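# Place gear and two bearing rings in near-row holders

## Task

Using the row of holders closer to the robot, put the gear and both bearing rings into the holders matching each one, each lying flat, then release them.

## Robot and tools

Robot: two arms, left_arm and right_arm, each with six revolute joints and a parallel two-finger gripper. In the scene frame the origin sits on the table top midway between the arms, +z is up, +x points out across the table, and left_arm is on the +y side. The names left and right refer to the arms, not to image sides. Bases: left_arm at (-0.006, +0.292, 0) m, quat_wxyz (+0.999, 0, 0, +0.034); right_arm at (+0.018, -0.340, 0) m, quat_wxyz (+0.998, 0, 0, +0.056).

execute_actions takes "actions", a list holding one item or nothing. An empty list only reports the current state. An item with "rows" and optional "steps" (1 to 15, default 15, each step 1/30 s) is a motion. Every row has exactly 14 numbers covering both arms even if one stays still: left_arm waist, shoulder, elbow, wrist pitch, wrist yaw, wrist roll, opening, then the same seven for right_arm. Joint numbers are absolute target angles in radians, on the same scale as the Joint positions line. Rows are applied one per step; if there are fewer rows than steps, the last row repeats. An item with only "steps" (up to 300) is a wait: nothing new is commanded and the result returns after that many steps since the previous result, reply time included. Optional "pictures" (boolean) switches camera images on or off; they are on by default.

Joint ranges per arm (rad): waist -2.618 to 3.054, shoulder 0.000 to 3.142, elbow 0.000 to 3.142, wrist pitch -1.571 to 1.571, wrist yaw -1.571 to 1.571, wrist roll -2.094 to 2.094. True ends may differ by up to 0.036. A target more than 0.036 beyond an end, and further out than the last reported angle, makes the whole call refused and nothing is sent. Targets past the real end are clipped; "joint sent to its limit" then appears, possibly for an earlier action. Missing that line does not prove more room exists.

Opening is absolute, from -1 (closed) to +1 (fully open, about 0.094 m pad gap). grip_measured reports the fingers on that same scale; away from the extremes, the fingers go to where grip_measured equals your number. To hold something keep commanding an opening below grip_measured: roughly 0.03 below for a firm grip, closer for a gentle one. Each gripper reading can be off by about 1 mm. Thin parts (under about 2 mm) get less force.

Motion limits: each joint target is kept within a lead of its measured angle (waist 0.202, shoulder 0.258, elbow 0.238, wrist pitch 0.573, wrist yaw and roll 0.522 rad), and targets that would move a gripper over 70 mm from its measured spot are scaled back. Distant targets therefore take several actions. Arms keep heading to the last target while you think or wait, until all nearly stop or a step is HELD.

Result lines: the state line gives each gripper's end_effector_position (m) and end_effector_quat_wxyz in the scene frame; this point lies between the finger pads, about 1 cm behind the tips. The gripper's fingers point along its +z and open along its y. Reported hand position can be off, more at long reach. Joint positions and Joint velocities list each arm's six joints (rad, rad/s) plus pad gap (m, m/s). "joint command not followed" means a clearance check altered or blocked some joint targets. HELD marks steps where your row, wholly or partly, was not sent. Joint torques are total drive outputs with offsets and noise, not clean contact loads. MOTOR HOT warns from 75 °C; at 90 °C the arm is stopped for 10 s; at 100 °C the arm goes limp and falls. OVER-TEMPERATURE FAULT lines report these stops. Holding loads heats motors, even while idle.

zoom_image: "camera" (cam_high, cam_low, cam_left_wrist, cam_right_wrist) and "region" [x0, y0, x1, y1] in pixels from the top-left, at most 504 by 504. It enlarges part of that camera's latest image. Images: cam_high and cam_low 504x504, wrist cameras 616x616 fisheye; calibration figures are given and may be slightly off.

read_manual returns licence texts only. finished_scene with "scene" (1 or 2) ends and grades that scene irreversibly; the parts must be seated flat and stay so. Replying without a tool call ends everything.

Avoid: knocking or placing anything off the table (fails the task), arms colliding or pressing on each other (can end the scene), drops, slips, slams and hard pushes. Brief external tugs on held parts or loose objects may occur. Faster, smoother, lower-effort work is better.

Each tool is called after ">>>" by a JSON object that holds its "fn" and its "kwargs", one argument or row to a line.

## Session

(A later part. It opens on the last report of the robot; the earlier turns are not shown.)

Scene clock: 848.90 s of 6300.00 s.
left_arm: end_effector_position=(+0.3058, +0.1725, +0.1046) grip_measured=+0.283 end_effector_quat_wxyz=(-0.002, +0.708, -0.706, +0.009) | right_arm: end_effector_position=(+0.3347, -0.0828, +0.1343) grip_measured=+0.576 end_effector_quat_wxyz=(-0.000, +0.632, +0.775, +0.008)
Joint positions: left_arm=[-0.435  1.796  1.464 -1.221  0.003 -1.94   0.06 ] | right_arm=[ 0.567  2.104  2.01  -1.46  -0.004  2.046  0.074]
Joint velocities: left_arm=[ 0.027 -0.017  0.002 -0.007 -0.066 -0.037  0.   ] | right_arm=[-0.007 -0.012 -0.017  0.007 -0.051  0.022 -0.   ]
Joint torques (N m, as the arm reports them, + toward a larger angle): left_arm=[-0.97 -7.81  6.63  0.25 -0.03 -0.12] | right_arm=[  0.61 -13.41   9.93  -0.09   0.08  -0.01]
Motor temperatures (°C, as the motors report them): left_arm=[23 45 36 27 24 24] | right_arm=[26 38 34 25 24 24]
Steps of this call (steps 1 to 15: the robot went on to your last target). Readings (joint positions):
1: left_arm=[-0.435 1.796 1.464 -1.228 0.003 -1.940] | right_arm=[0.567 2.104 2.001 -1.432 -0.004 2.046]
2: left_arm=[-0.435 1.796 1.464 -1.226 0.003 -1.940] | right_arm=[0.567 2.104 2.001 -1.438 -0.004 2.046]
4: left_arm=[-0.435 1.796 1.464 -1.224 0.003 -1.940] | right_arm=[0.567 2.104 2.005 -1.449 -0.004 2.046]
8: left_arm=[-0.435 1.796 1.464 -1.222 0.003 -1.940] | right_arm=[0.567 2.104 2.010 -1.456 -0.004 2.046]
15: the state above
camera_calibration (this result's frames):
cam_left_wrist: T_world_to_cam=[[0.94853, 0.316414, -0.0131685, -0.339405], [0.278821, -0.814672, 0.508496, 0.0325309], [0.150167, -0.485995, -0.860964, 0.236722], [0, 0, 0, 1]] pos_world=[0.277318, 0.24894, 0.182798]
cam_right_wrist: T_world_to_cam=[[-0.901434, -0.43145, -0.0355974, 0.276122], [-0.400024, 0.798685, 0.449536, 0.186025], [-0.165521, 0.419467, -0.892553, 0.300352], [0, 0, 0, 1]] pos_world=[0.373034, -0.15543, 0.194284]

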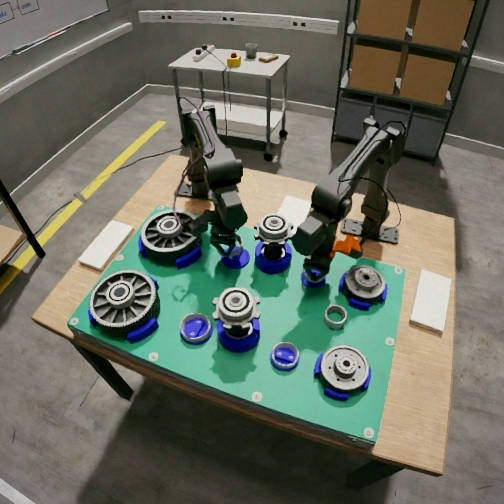

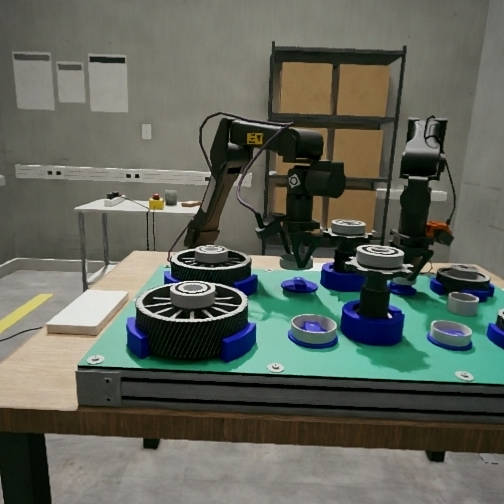

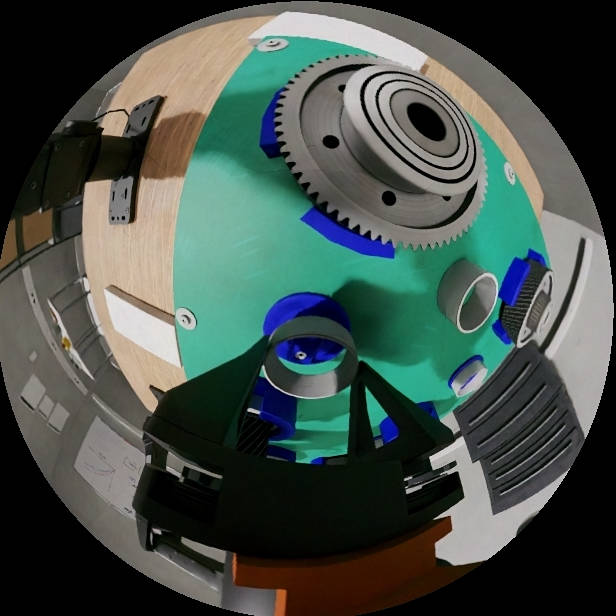

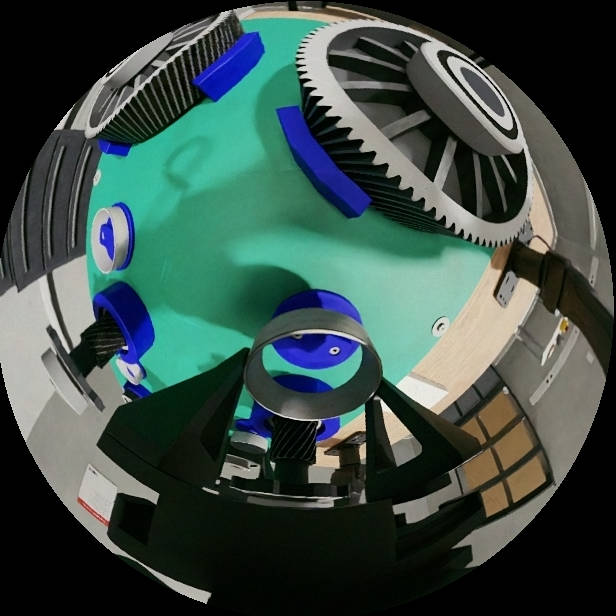

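>>> {"fn": "execute_actions", "kwargs": {
  "actions": [
    {"rows": [[-0.45,1.795,1.445,-1.22,0,-1.95,0.25, 0.575,2.075,1.96,-1.43,0,2.05,0.54],[-0.45,1.795,1.435,-1.21,0,-1.95,0.25, 0.575,2.075,1.92,-1.39,0,2.05,0.54],[-0.45,1.795,1.425,-1.207,0,-1.95,0.25, 0.575,2.075,1.88,-1.355,0,2.05,0.54],[-0.45,1.795,1.425,-1.207,0,-1.95,0.25, 0.575,2.075,1.845,-1.325,0,2.05,0.54]], "steps": 15}
  ],
  "pictures": false
}}

>>> {"fn": "execute_actions", "kwargs": {
  "actions": [
    {"steps": 15}
  ]
}}

>>> {"fn": "zoom_image", "kwargs": {
  "camera": "cam_left_wrist",
  "region": [230, 270, 390, 420]
}}

>>> {"fn": "zoom_image", "kwargs": {
  "camera": "cam_right_wrist",
  "region": [220, 270, 400, 440]
}}

Scene clock: 865.73 s of 6300.00 s.
left_arm: end_effector_position=(+0.3020, +0.1710, +0.0979) grip_measured=+0.283 end_effector_quat_wxyz=(-0.000, +0.705, -0.709, +0.005) | right_arm: end_effector_position=(+0.3299, -0.0866, +0.0990) grip_measured=+0.576 end_effector_quat_wxyz=(-0.002, +0.632, +0.775, -0.003)
Joint positions: left_arm=[-0.443  1.796  1.438 -1.204  0.004 -1.94   0.06 ] | right_arm=[ 0.567  2.09   1.848 -1.335 -0.004  2.047  0.074]
Joint velocities: left_arm=[-0.002 -0.002 -0.012  0.037 -0.037 -0.037  0.   ] | right_arm=[ 0.007 -0.007 -0.002  0.066  0.007 -0.037 -0.001]
Joint torques (N m, as the arm reports them, + toward a larger angle): left_arm=[-0.6  -7.34  6.13  0.25 -0.06 -0.09] | right_arm=[  0.67 -12.65   6.85   0.09   0.04  -0.01]
Motor temperatures (°C, as the motors report them): left_arm=[23 45 35 27 24 24] | right_arm=[26 44 36 25 24 24]
Steps of this call (steps 1 to 15: the robot went on to your last target; steps 16 to 90: nothing new was sent; then 13.33 s passed at rest; steps 91 to 105: all 15 steps of this action). Readings (joint positions):
91: left_arm=[-0.435 1.796 1.464 -1.221 0.003 -1.940] | right_arm=[0.567 2.102 2.004 -1.456 -0.004 2.046]
92: left_arm=[-0.437 1.796 1.462 -1.218 0.003 -1.940] | right_arm=[0.567 2.096 1.985 -1.441 -0.004 2.046]
94: left_arm=[-0.440 1.796 1.453 -1.210 0.003 -1.940] | right_arm=[0.567 2.082 1.926 -1.403 -0.004 2.046]
98: left_arm=[-0.443 1.796 1.438 -1.207 0.004 -1.940] | right_arm=[0.567 2.090 1.850 -1.367 -0.004 2.046]
105: the state above

Scene clock: 866.23 s of 6300.00 s.
left_arm: end_effector_position=(+0.3022, +0.1709, +0.0979) grip_measured=+0.283 end_effector_quat_wxyz=(-0.000, +0.705, -0.709, +0.005) | right_arm: end_effector_position=(+0.3312, -0.0856, +0.0990) grip_measured=+0.576 end_effector_quat_wxyz=(-0.002, +0.632, +0.775, +0.001)
Joint positions: left_arm=[-0.443  1.796  1.438 -1.203  0.004 -1.94   0.06 ] | right_arm=[ 0.567  2.09   1.848 -1.329 -0.004  2.047  0.074]
Joint velocities: left_arm=[ 0.012 -0.012  0.022 -0.022 -0.007  0.022  0.   ] | right_arm=[ 0.007 -0.007  0.012 -0.022  0.007 -0.037 -0.   ]
Joint torques (N m, as the arm reports them, + toward a larger angle): left_arm=[-0.69 -7.4   6.15  0.24 -0.09 -0.11] | right_arm=[  0.67 -12.48   6.93   0.13   0.03   0.04]
Motor temperatures (°C, as the motors report them): left_arm=[23 45 35 27 24 24] | right_arm=[26 44 35 25 24 24]
Steps of this call (steps 1 to 15: the robot went on to your last target). Readings (joint positions):
1: left_arm=[-0.443 1.796 1.438 -1.203 0.004 -1.940] | right_arm=[0.567 2.090 1.848 -1.333 -0.004 2.047]
2: left_arm=[-0.443 1.796 1.438 -1.203 0.004 -1.940] | right_arm=[0.567 2.090 1.848 -1.332 -0.004 2.047]
4: left_arm=[-0.443 1.796 1.438 -1.203 0.004 -1.940] | right_arm=[0.567 2.090 1.848 -1.330 -0.004 2.047]
8: left_arm=[-0.443 1.796 1.438 -1.203 0.004 -1.940] | right_arm=[0.567 2.090 1.848 -1.329 -0.004 2.047]
15: the state above
All arms were judged still, so your last target was given up. Only a new action makes them travel on or press farther. Fingers that are still opening or closing keep moving.
camera_calibration (this result's frames):
cam_left_wrist: T_world_to_cam=[[0.950904, 0.308845, -0.0198876, -0.33437], [0.276306, -0.818258, 0.504092, 0.0375016], [0.139413, -0.484838, -0.863421, 0.234015], [0, 0, 0, 1]] pos_world=[0.274967, 0.247414, 0.1765]
cam_right_wrist: T_world_to_cam=[[-0.901946, -0.431386, -0.0200099, 0.269186], [-0.394129, 0.803342, 0.446435, 0.201496], [-0.176511, 0.410547, -0.894592, 0.272503], [0, 0, 0, 1]] pos_world=[0.370306, -0.157623, 0.159211]

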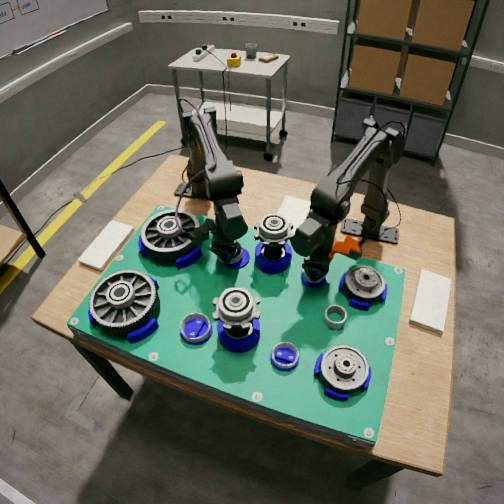

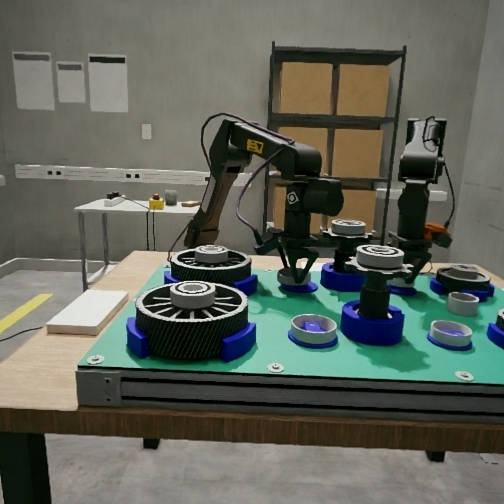

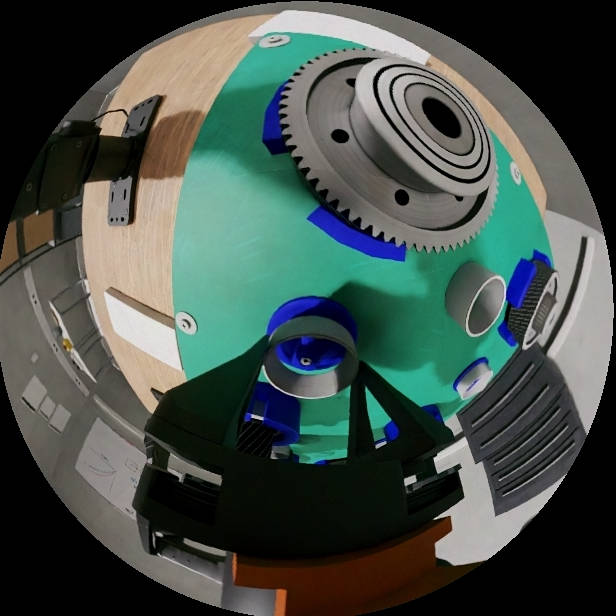

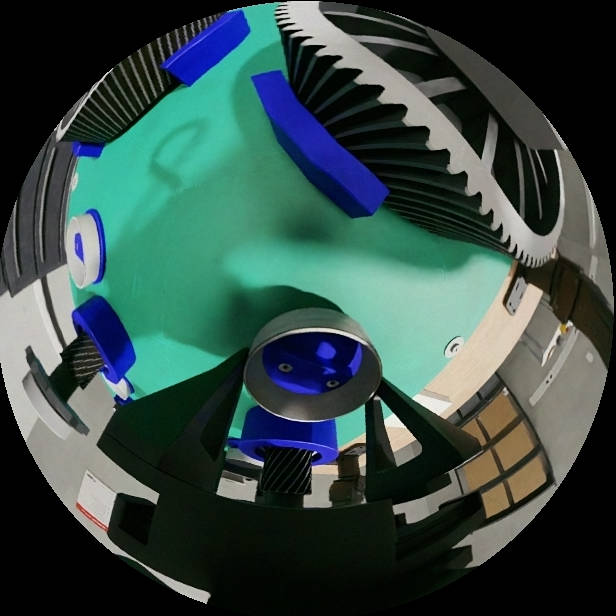

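Region (230, 270, 390, 420) of cam_left_wrist's 616x616 image, scaled by 3.150, with more detail than that image has; it fills the top 472 rows of this view, and the rest is white.

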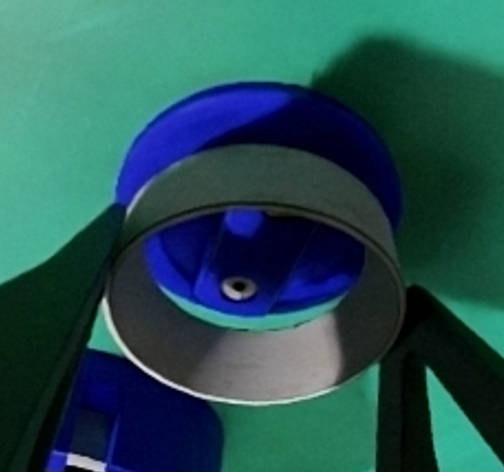

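Region (220, 270, 400, 440) of cam_right_wrist's 616x616 image, scaled by 2.800, with more detail than that image has.

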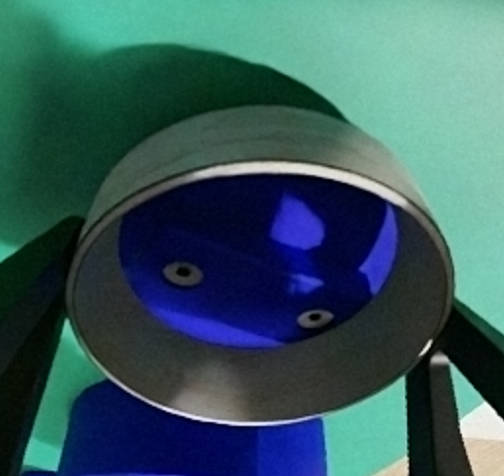

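>>> {"fn": "execute_actions", "kwargs": {
  "actions": [
    {"rows": [[-0.43,1.795,1.425,-1.207,0,-1.95,0.25, 0.585,2.075,1.845,-1.315,0,2.05,0.54],[-0.43,1.795,1.425,-1.207,0,-1.95,0.25, 0.595,2.075,1.845,-1.315,0,2.05,0.54],[-0.43,1.795,1.425,-1.207,0,-1.95,0.25, 0.595,2.075,1.845,-1.315,0,2.05,0.54],[-0.43,1.795,1.425,-1.207,0,-1.95,0.25, 0.595,2.075,1.845,-1.315,0,2.05,0.54],[-0.43,1.795,1.425,-1.207,0,-1.95,0.25, 0.595,2.075,1.845,-1.315,0,2.05,0.54],[-0.43,1.797,1.418,-1.20,0,-1.95,0.25, 0.595,2.075,1.845,-1.315,0,2.05,0.54],[-0.43,1.799,1.411,-1.194,0,-1.95,0.25, 0.595,2.075,1.845,-1.315,0,2.05,0.54],[-0.43,1.80,1.405,-1.188,0,-1.95,0.25, 0.595,2.075,1.845,-1.315,0,2.05,0.54],[-0.43,1.80,1.40,-1.182,0,-1.95,0.25, 0.595,2.075,1.845,-1.315,0,2.05,0.54]], "steps": 15}
  ]
}}

>>> {"fn": "zoom_image", "kwargs": {
  "camera": "cam_left_wrist",
  "region": [230, 270, 390, 420]
}}

>>> {"fn": "zoom_image", "kwargs": {
  "camera": "cam_right_wrist",
  "region": [220, 270, 400, 440]
}}

Scene clock: 926.67 s of 6300.00 s.
left_arm: end_effector_position=(+0.3014, +0.1730, +0.0919) grip_measured=+0.283 end_effector_quat_wxyz=(+0.001, +0.707, -0.707, +0.004) | right_arm: end_effector_position=(+0.3266, -0.0763, +0.0990) grip_measured=+0.576 end_effector_quat_wxyz=(-0.001, +0.622, +0.783, +0.005)
Joint positions: left_arm=[-0.437  1.796  1.414 -1.182  0.005 -1.94   0.06 ] | right_arm=[ 0.591  2.09   1.848 -1.319 -0.005  2.047  0.074]
Joint velocities: left_arm=[-0.012  0.012 -0.012 -0.007 -0.037 -0.051 -0.   ] | right_arm=[ 0.002 -0.007 -0.017  0.007 -0.007 -0.051 -0.   ]
Joint torques (N m, as the arm reports them, + toward a larger angle): left_arm=[ 0.54 -7.05  6.    0.2  -0.11 -0.11] | right_arm=[  0.35 -12.57   6.98   0.19   0.06  -0.01]
Motor temperatures (°C, as the motors report them): left_arm=[23 45 34 26 24 24] | right_arm=[26 47 34 25 24 24]
Steps of this call (steps 1 to 90: nothing new was sent; then 56.93 s passed at rest; steps 91 to 105: all 15 steps of this action). Readings (joint positions):
91: left_arm=[-0.443 1.796 1.438 -1.203 0.004 -1.940] | right_arm=[0.568 2.090 1.848 -1.328 -0.004 2.047]
92: left_arm=[-0.442 1.796 1.438 -1.203 0.004 -1.940] | right_arm=[0.569 2.090 1.848 -1.327 -0.003 2.047]
94: left_arm=[-0.439 1.796 1.438 -1.203 0.004 -1.940] | right_arm=[0.577 2.090 1.848 -1.324 -0.003 2.047]
98: left_arm=[-0.437 1.796 1.433 -1.196 0.004 -1.940] | right_arm=[0.590 2.090 1.848 -1.320 -0.004 2.047]
105: the state above
camera_calibration (this result's frames):
cam_left_wrist: T_world_to_cam=[[0.949052, 0.314263, -0.0232125, -0.334395], [0.282684, -0.816505, 0.503397, 0.0403022], [0.139246, -0.484312, -0.863744, 0.229933], [0, 0, 0, 1]] pos_world=[0.273948, 0.249354, 0.170553]
cam_right_wrist: T_world_to_cam=[[-0.890983, -0.453108, -0.0290238, 0.264658], [-0.416555, 0.790326, 0.449296, 0.198286], [-0.180642, 0.412405, -0.892911, 0.269225], [0, 0, 0, 1]] pos_world=[0.367036, -0.147821, 0.158986]

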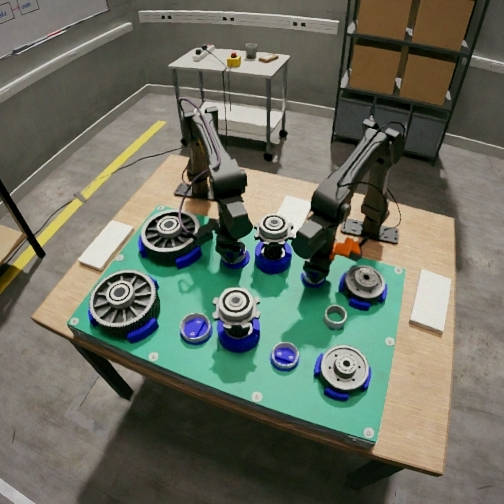

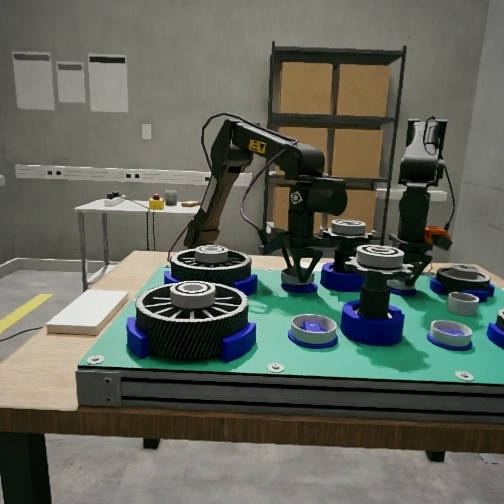

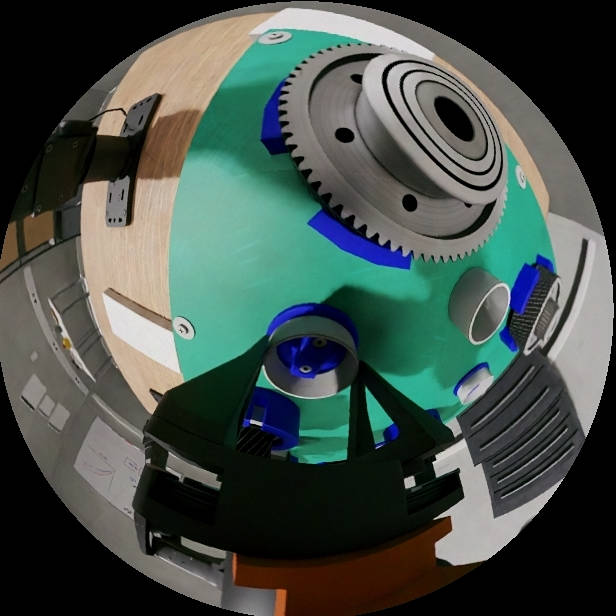

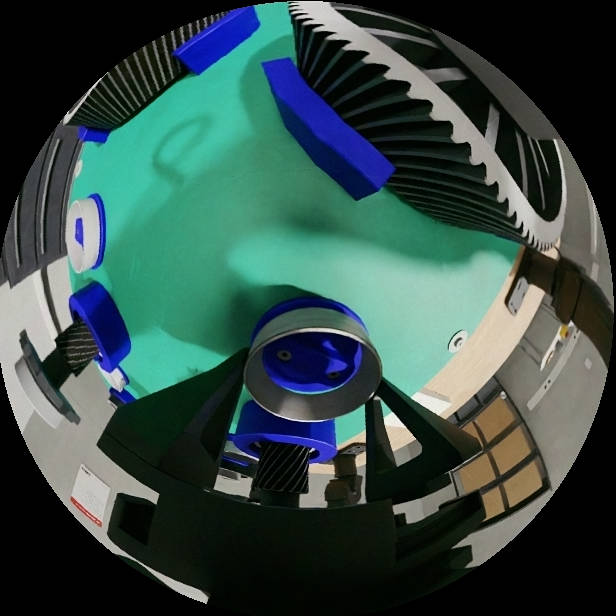

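Region (230, 270, 390, 420) of cam_left_wrist's 616x616 image, scaled by 3.150, with more detail than that image has; it fills the top 472 rows of this view, and the rest is white.

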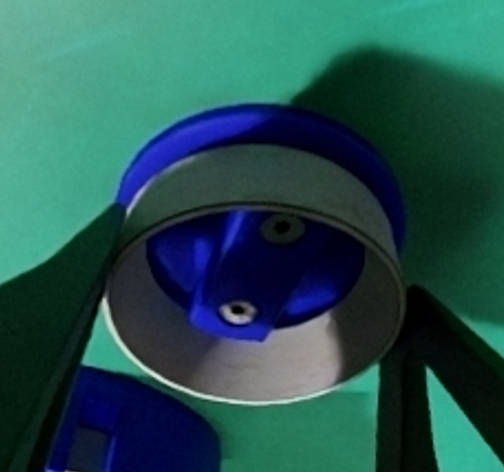

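Region (220, 270, 400, 440) of cam_right_wrist's 616x616 image, scaled by 2.800, with more detail than that image has.

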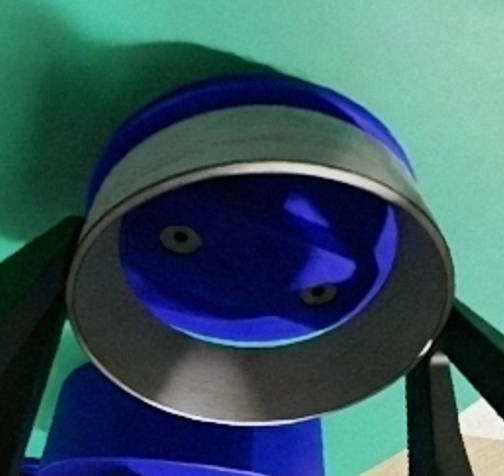

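>>> {"fn": "execute_actions", "kwargs": {
  "actions": [
    {"rows": [[-0.43,1.806,1.40,-1.18,0,-1.95,0.25, 0.592,2.075,1.835,-1.305,0,2.05,0.54],[-0.43,1.811,1.398,-1.176,0,-1.95,0.25, 0.592,2.075,1.825,-1.297,0,2.05,0.54],[-0.43,1.815,1.396,-1.172,0,-1.95,0.25, 0.592,2.075,1.815,-1.288,0,2.05,0.54]], "steps": 15}
  ]
}}

>>> {"fn": "zoom_image", "kwargs": {
  "camera": "cam_right_wrist",
  "region": [220, 270, 400, 440]
}}

Scene clock: 937.23 s of 6300.00 s.
left_arm: end_effector_position=(+0.3030, +0.1724, +0.0875) grip_measured=+0.283 end_effector_quat_wxyz=(+0.002, +0.707, -0.707, +0.002) | right_arm: end_effector_position=(+0.3259, -0.0737, +0.0933) grip_measured=+0.576 end_effector_quat_wxyz=(-0.008, +0.622, +0.783, +0.009)
Joint positions: left_arm=[-0.437  1.81   1.414 -1.173  0.005 -1.94   0.06 ] | right_arm=[ 0.591  2.09   1.825 -1.291 -0.018  2.047  0.074]
Joint velocities: left_arm=[ 0.007 -0.017 -0.002 -0.081 -0.022  0.022 -0.   ] | right_arm=[ 0.017  0.002  0.007 -0.037 -0.037 -0.007  0.001]
Joint torques (N m, as the arm reports them, + toward a larger angle): left_arm=[ 0.55 -7.14  5.7   0.28 -0.07 -0.11] | right_arm=[  0.03 -12.53   6.34   0.18   0.17   0.02]
Motor temperatures (°C, as the motors report them): left_arm=[23 45 33 26 24 24] | right_arm=[26 47 34 25 24 24]
Steps of this call (steps 1 to 15: the robot went on to your last target; steps 16 to 90: nothing new was sent; then 7.07 s passed at rest; steps 91 to 105: all 15 steps of this action). Readings (joint positions):
91: left_arm=[-0.437 1.796 1.414 -1.178 0.005 -1.940] | right_arm=[0.591 2.090 1.848 -1.318 -0.005 2.047]
92: left_arm=[-0.437 1.796 1.414 -1.178 0.005 -1.940] | right_arm=[0.591 2.090 1.846 -1.315 -0.005 2.047]
94: left_arm=[-0.437 1.800 1.414 -1.175 0.005 -1.940] | right_arm=[0.591 2.090 1.838 -1.308 -0.009 2.047]
98: left_arm=[-0.437 1.810 1.414 -1.173 0.005 -1.940] | right_arm=[0.591 2.090 1.832 -1.298 -0.018 2.047]
105: the state above
camera_calibration (this result's frames):
cam_left_wrist: T_world_to_cam=[[0.948926, 0.314311, -0.0273329, -0.335472], [0.285184, -0.817473, 0.500407, 0.0411901], [0.13494, -0.482645, -0.865359, 0.226768], [0, 0, 0, 1]] pos_world=[0.275992, 0.248563, 0.166455]
cam_right_wrist: T_world_to_cam=[[-0.89123, -0.452514, -0.0306741, 0.265332], [-0.414066, 0.784176, 0.462187, 0.196034], [-0.185092, 0.424616, -0.886252, 0.264632], [0, 0, 0, 1]] pos_world=[0.366625, -0.146026, 0.152065]

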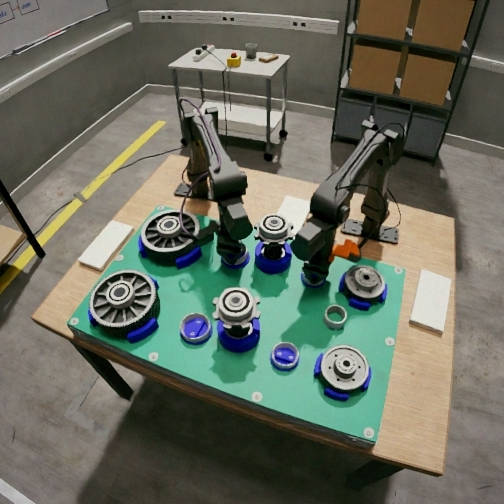

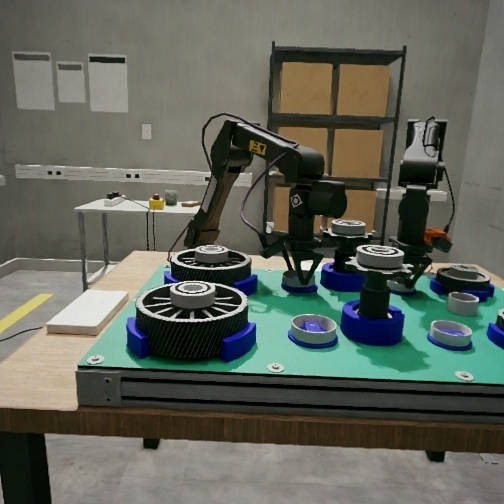

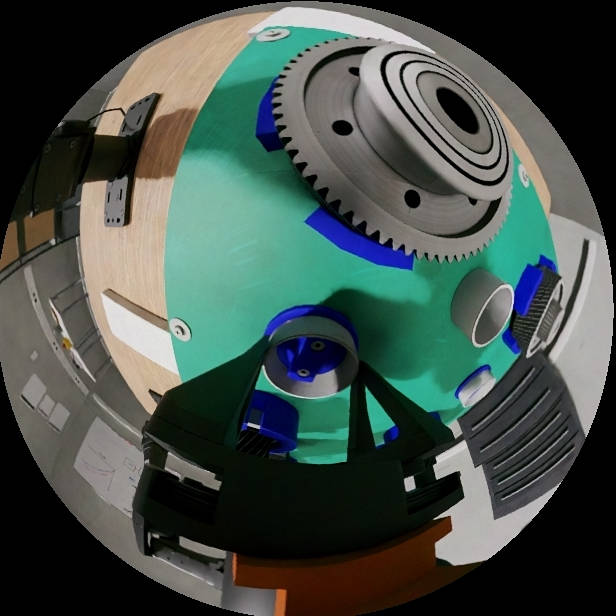

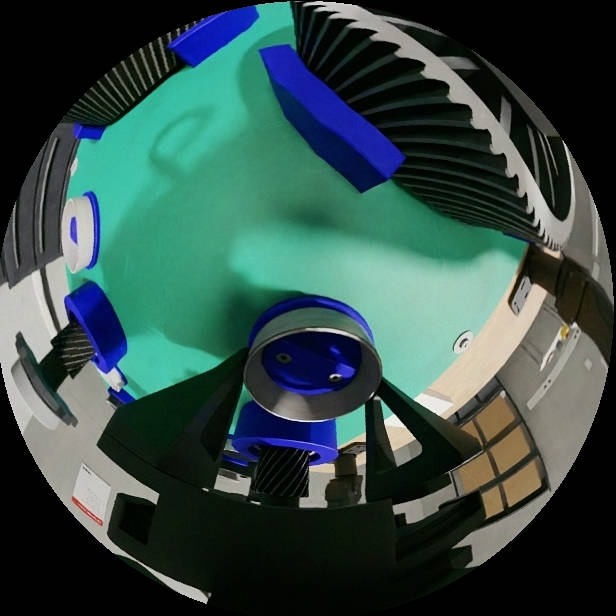

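Region (220, 270, 400, 440) of cam_right_wrist's 616x616 image, scaled by 2.800, with more detail than that image has.

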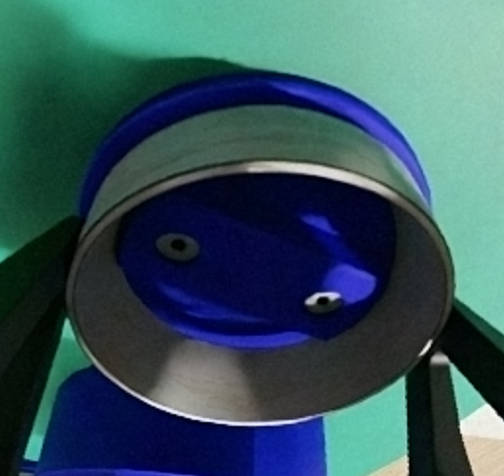

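>>> {"fn": "execute_actions", "kwargs": {
  "actions": [
    {"rows": [[-0.43,1.805,1.40,-1.172,0,-1.95,0.30, 0.592,2.075,1.85,-1.30,0,2.05,0.54],[-0.43,1.80,1.40,-1.172,0,-1.95,0.36, 0.592,2.075,1.865,-1.315,0,2.05,0.54],[-0.43,1.80,1.40,-1.172,0,-1.95,0.45, 0.59,2.075,1.865,-1.315,0,2.05,0.54],[-0.43,1.80,1.40,-1.172,0,-1.95,0.55, 0.585,2.075,1.865,-1.315,0,2.05,0.54],[-0.43,1.80,1.40,-1.172,0,-1.95,0.6, 0.58,2.075,1.865,-1.315,0,2.05,0.54],[-0.43,1.795,1.45,-1.20,0,-1.95,0.6, 0.576,2.075,1.865,-1.315,0,2.05,0.54],[-0.43,1.79,1.49,-1.24,0,-1.95,0.6, 0.576,2.075,1.865,-1.315,0,2.05,0.54],[-0.43,1.785,1.53,-1.29,0,-1.95,0.6, 0.576,2.075,1.865,-1.315,0,2.05,0.54],[-0.43,1.78,1.57,-1.34,0,-1.95,0.6, 0.576,2.075,1.865,-1.315,0,2.05,0.54],[-0.43,1.77,1.62,-1.40,0,-1.95,0.6, 0.576,2.075,1.865,-1.315,0,2.05,0.54]], "steps": 15}
  ],
  "pictures": false
}}

>>> {"fn": "execute_actions", "kwargs": {
  "actions": [
    {"rows": [[-0.43,1.70,1.60,-1.45,0,-1.95,0.6, 0.576,2.075,1.84,-1.31,0,2.05,0.54],[-0.43,1.62,1.52,-1.45,0,-1.95,0.6, 0.576,2.075,1.83,-1.302,0,2.05,0.54],[-0.43,1.55,1.45,-1.45,0,-1.95,0.6, 0.576,2.075,1.822,-1.295,0,2.05,0.54],[-0.43,1.55,1.45,-1.45,0,-1.95,0.6, 0.576,2.075,1.815,-1.288,0,2.05,0.54]], "steps": 15}
  ]
}}

>>> {"fn": "zoom_image", "kwargs": {
  "camera": "cam_right_wrist",
  "region": [220, 270, 400, 440]
}}

Scene clock: 961.20 s of 6300.00 s.
left_arm: end_effector_position=(+0.3158, +0.1673, +0.1490) grip_measured=+0.598 end_effector_quat_wxyz=(-0.015, +0.707, -0.706, +0.041) | right_arm: end_effector_position=(+0.3259, -0.0737, +0.0933) grip_measured=+0.576 end_effector_quat_wxyz=(-0.008, +0.622, +0.783, +0.009)
Joint positions: left_arm=[-0.437  1.771  1.607 -1.319  0.005 -1.941  0.075] | right_arm=[ 0.591  2.09   1.825 -1.291 -0.018  2.047  0.074]
Joint velocities: left_arm=[ 0.012 -0.203  0.085 -0.359 -0.007 -0.022 -0.   ] | right_arm=[-0.007  0.017  0.007  0.066  0.037 -0.007 -0.   ]
Joint torques (N m, as the arm reports them, + toward a larger angle): left_arm=[ 0.58 -6.57  7.84  0.13 -0.09 -0.09] | right_arm=[ -1.35 -12.65  10.93  -0.14   0.21   0.02]
Motor temperatures (°C, as the motors report them): left_arm=[23 44 33 26 24 24] | right_arm=[26 48 34 25 24 24]
Steps of this call (steps 1 to 15: the robot went on to your last target; steps 16 to 90: nothing new was sent; then 20.47 s passed at rest; steps 91 to 105: all 15 steps of this action). Readings (joint positions):
91: left_arm=[-0.437 1.810 1.414 -1.173 0.005 -1.940] | right_arm=[0.591 2.090 1.825 -1.291 -0.018 2.047]
92: left_arm=[-0.437 1.810 1.414 -1.173 0.005 -1.941] | right_arm=[0.591 2.090 1.825 -1.291 -0.018 2.047]
94: left_arm=[-0.437 1.810 1.414 -1.171 0.005 -1.941] | right_arm=[0.591 2.090 1.825 -1.291 -0.018 2.047]
98: left_arm=[-0.437 1.810 1.437 -1.195 0.005 -1.941] | right_arm=[0.591 2.090 1.825 -1.291 -0.018 2.047]
105: the state above

Scene clock: 961.70 s of 6300.00 s.
left_arm: end_effector_position=(+0.2518, +0.1920, +0.1764) grip_measured=+0.598 end_effector_quat_wxyz=(-0.010, +0.708, -0.706, +0.031) | right_arm: end_effector_position=(+0.3259, -0.0737, +0.0933) grip_measured=+0.576 end_effector_quat_wxyz=(-0.008, +0.622, +0.783, +0.009)
Joint positions: left_arm=[-0.437  1.542  1.468 -1.433  0.006 -1.943  0.075] | right_arm=[ 0.591  2.09   1.825 -1.291 -0.018  2.047  0.074]
Joint velocities: left_arm=[-0.007  0.002 -0.012 -0.066  0.007  0.037 -0.   ] | right_arm=[-0.022  0.002 -0.002 -0.022 -0.007  0.007  0.   ]
Joint torques (N m, as the arm reports them, + toward a larger angle): left_arm=[ 0.59 -4.48  5.8   0.21 -0.09 -0.09] | right_arm=[ -1.17 -12.57   6.22   0.17   0.17  -0.02]
Motor temperatures (°C, as the motors report them): left_arm=[23 44 33 26 24 24] | right_arm=[26 48 34 25 24 24]
Steps of this call (steps 1 to 15: all 15 steps of this action). Readings (joint positions):
1: left_arm=[-0.437 1.760 1.607 -1.330 0.005 -1.941] | right_arm=[0.591 2.090 1.825 -1.291 -0.018 2.047]
2: left_arm=[-0.437 1.741 1.594 -1.338 0.006 -1.941] | right_arm=[0.591 2.090 1.825 -1.291 -0.018 2.047]
4: left_arm=[-0.437 1.653 1.514 -1.346 0.006 -1.941] | right_arm=[0.591 2.090 1.825 -1.291 -0.018 2.047]
8: left_arm=[-0.437 1.544 1.473 -1.427 0.006 -1.943] | right_arm=[0.591 2.090 1.825 -1.291 -0.018 2.047]
15: the state above
camera_calibration (this result's frames):
cam_left_wrist: T_world_to_cam=[[0.9484, 0.316383, 0.0209529, -0.299385], [0.256585, -0.804612, 0.535503, 0.0259342], [0.186283, -0.502495, -0.844273, 0.307325], [0, 0, 0, 1]] pos_world=[0.220032, 0.270017, 0.251852]
cam_right_wrist: T_world_to_cam=[[-0.89123, -0.452514, -0.0306741, 0.265332], [-0.414066, 0.784176, 0.462187, 0.196034], [-0.185092, 0.424616, -0.886252, 0.264632], [0, 0, 0, 1]] pos_world=[0.366625, -0.146026, 0.152065]

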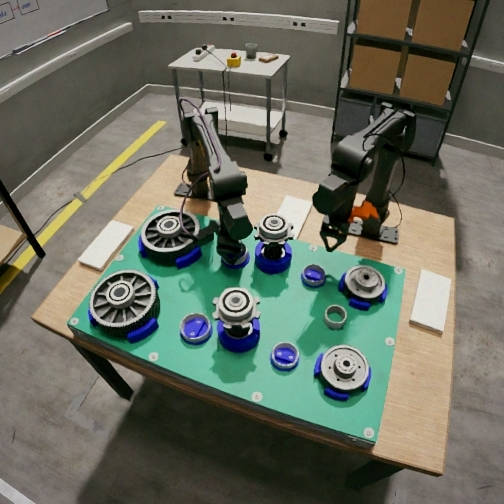

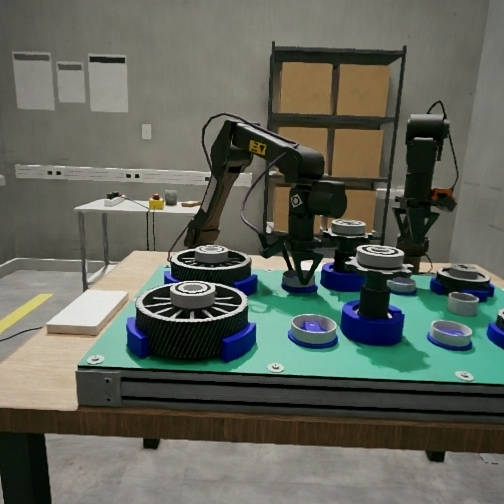

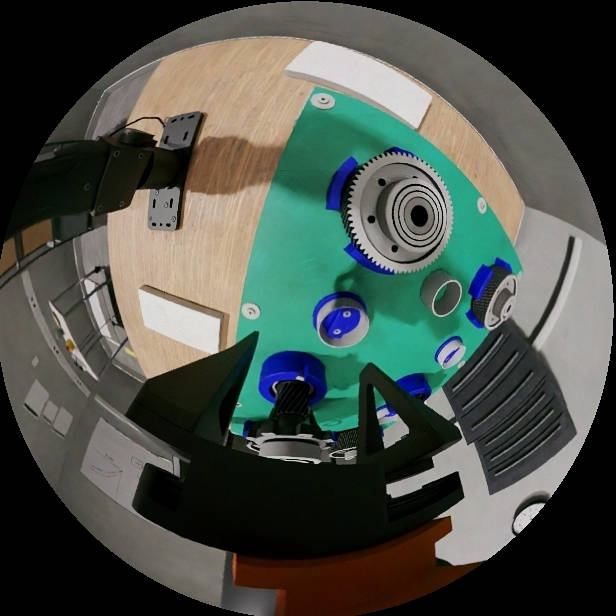

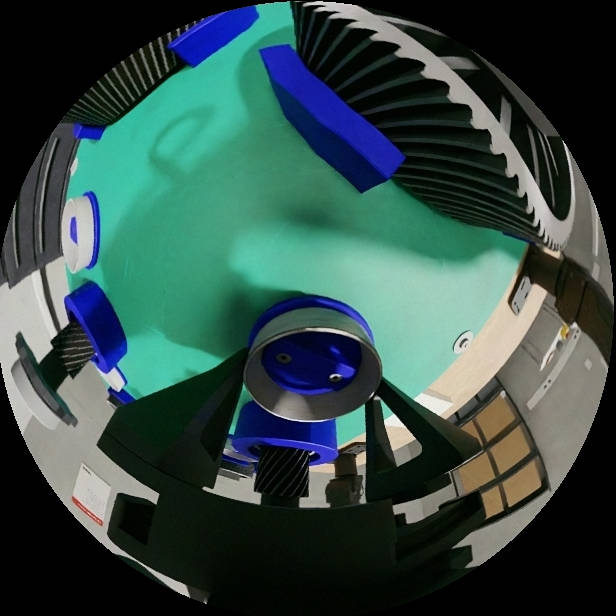

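Region (220, 270, 400, 440) of cam_right_wrist's 616x616 image, scaled by 2.800, with more detail than that image has.

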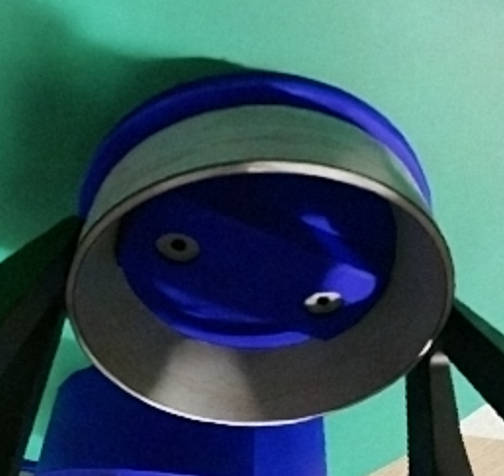

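>>> {"fn": "execute_actions", "kwargs": {
  "actions": [
    {"rows": [[-0.43,1.55,1.45,-1.45,0,-1.95,0.6, 0.60,2.075,1.815,-1.288,0,2.05,0.54],[-0.43,1.55,1.45,-1.45,0,-1.95,0.6, 0.604,2.075,1.815,-1.288,0,2.05,0.54],[-0.43,1.55,1.45,-1.45,0,-1.95,0.6, 0.604,2.075,1.815,-1.288,0,2.05,0.54],[-0.43,1.55,1.45,-1.45,0,-1.95,0.6, 0.604,2.075,1.807,-1.28,0,2.05,0.54],[-0.43,1.55,1.45,-1.45,0,-1.95,0.6, 0.604,2.075,1.80,-1.272,0,2.05,0.54],[-0.43,1.55,1.45,-1.45,0,-1.95,0.6, 0.604,2.075,1.792,-1.264,0,2.05,0.54]], "steps": 15}
  ]
}}

>>> {"fn": "zoom_image", "kwargs": {
  "camera": "cam_right_wrist",
  "region": [220, 270, 400, 440]
}}

Scene clock: 974.50 s of 6300.00 s.
left_arm: end_effector_position=(+0.2518, +0.1920, +0.1764) grip_measured=+0.598 end_effector_quat_wxyz=(-0.010, +0.708, -0.706, +0.031) | right_arm: end_effector_position=(+0.3256, -0.0728, +0.0891) grip_measured=+0.576 end_effector_quat_wxyz=(-0.005, +0.621, +0.784, +0.010)
Joint positions: left_arm=[-0.437  1.542  1.468 -1.433  0.006 -1.943  0.075] | right_arm=[ 0.596  2.089  1.808 -1.272 -0.013  2.047  0.074]
Joint velocities: left_arm=[ 0.017 -0.007 -0.022  0.037  0.022  0.022  0.   ] | right_arm=[ 0.007 -0.002  0.007 -0.037  0.022 -0.037  0.   ]
Joint torques (N m, as the arm reports them, + toward a larger angle): left_arm=[ 0.61 -4.49  5.65  0.25 -0.08 -0.06] | right_arm=[  0.74 -12.52   5.98   0.24   0.11   0.03]
Motor temperatures (°C, as the motors report them): left_arm=[23 43 33 26 24 24] | right_arm=[26 48 33 25 24 24]
Steps of this call (steps 1 to 15: the robot went on to your last target; steps 16 to 90: nothing new was sent; then 9.30 s passed at rest; steps 91 to 105: all 15 steps of this action). Readings (joint positions):
91: left_arm=[-0.437 1.542 1.468 -1.433 0.006 -1.943] | right_arm=[0.592 2.090 1.825 -1.291 -0.018 2.047]
92: left_arm=[-0.437 1.542 1.468 -1.433 0.006 -1.943] | right_arm=[0.592 2.090 1.825 -1.291 -0.018 2.047]
94: left_arm=[-0.437 1.542 1.468 -1.433 0.006 -1.943] | right_arm=[0.593 2.090 1.825 -1.290 -0.017 2.047]
98: left_arm=[-0.437 1.542 1.468 -1.433 0.006 -1.943] | right_arm=[0.595 2.090 1.809 -1.272 -0.015 2.047]
105: the state above
camera_calibration (this result's frames):
cam_left_wrist: T_world_to_cam=[[0.9484, 0.316383, 0.0209529, -0.299385], [0.256585, -0.804612, 0.535503, 0.0259342], [0.186283, -0.502495, -0.844273, 0.307325], [0, 0, 0, 1]] pos_world=[0.220032, 0.270017, 0.251852]
cam_right_wrist: T_world_to_cam=[[-0.88901, -0.456587, -0.0345039, 0.264639], [-0.420114, 0.783378, 0.458065, 0.199372], [-0.182117, 0.42172, -0.888249, 0.259517], [0, 0, 0, 1]] pos_world=[0.366288, -0.144796, 0.148321]

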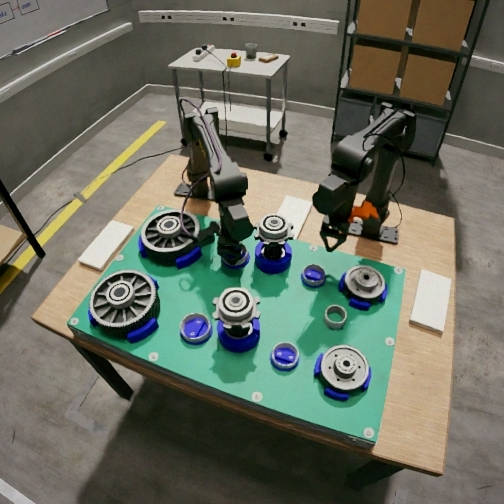

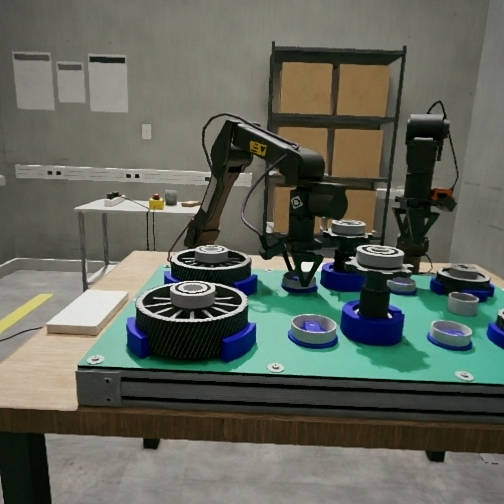

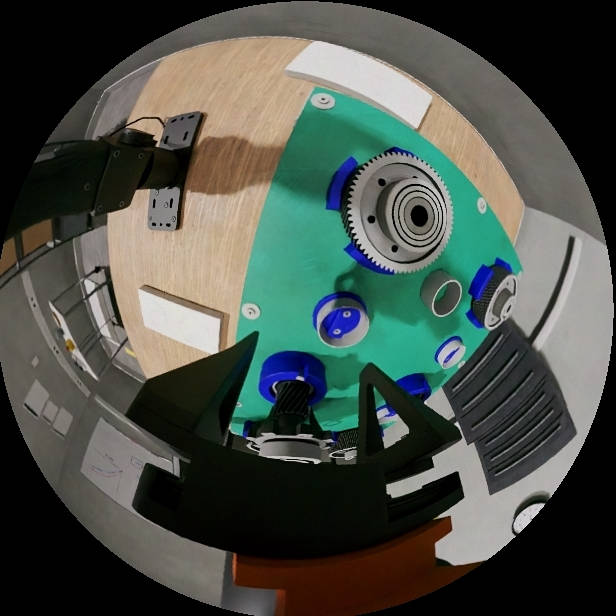

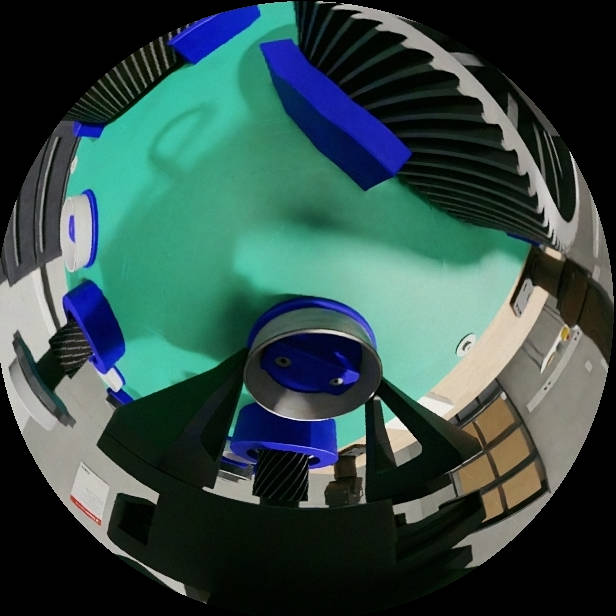

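Region (220, 270, 400, 440) of cam_right_wrist's 616x616 image, scaled by 2.800, with more detail than that image has.

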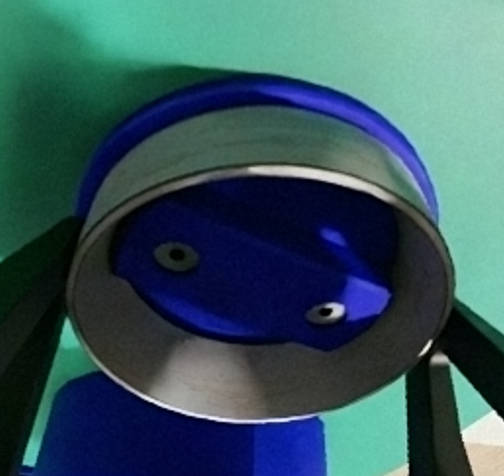

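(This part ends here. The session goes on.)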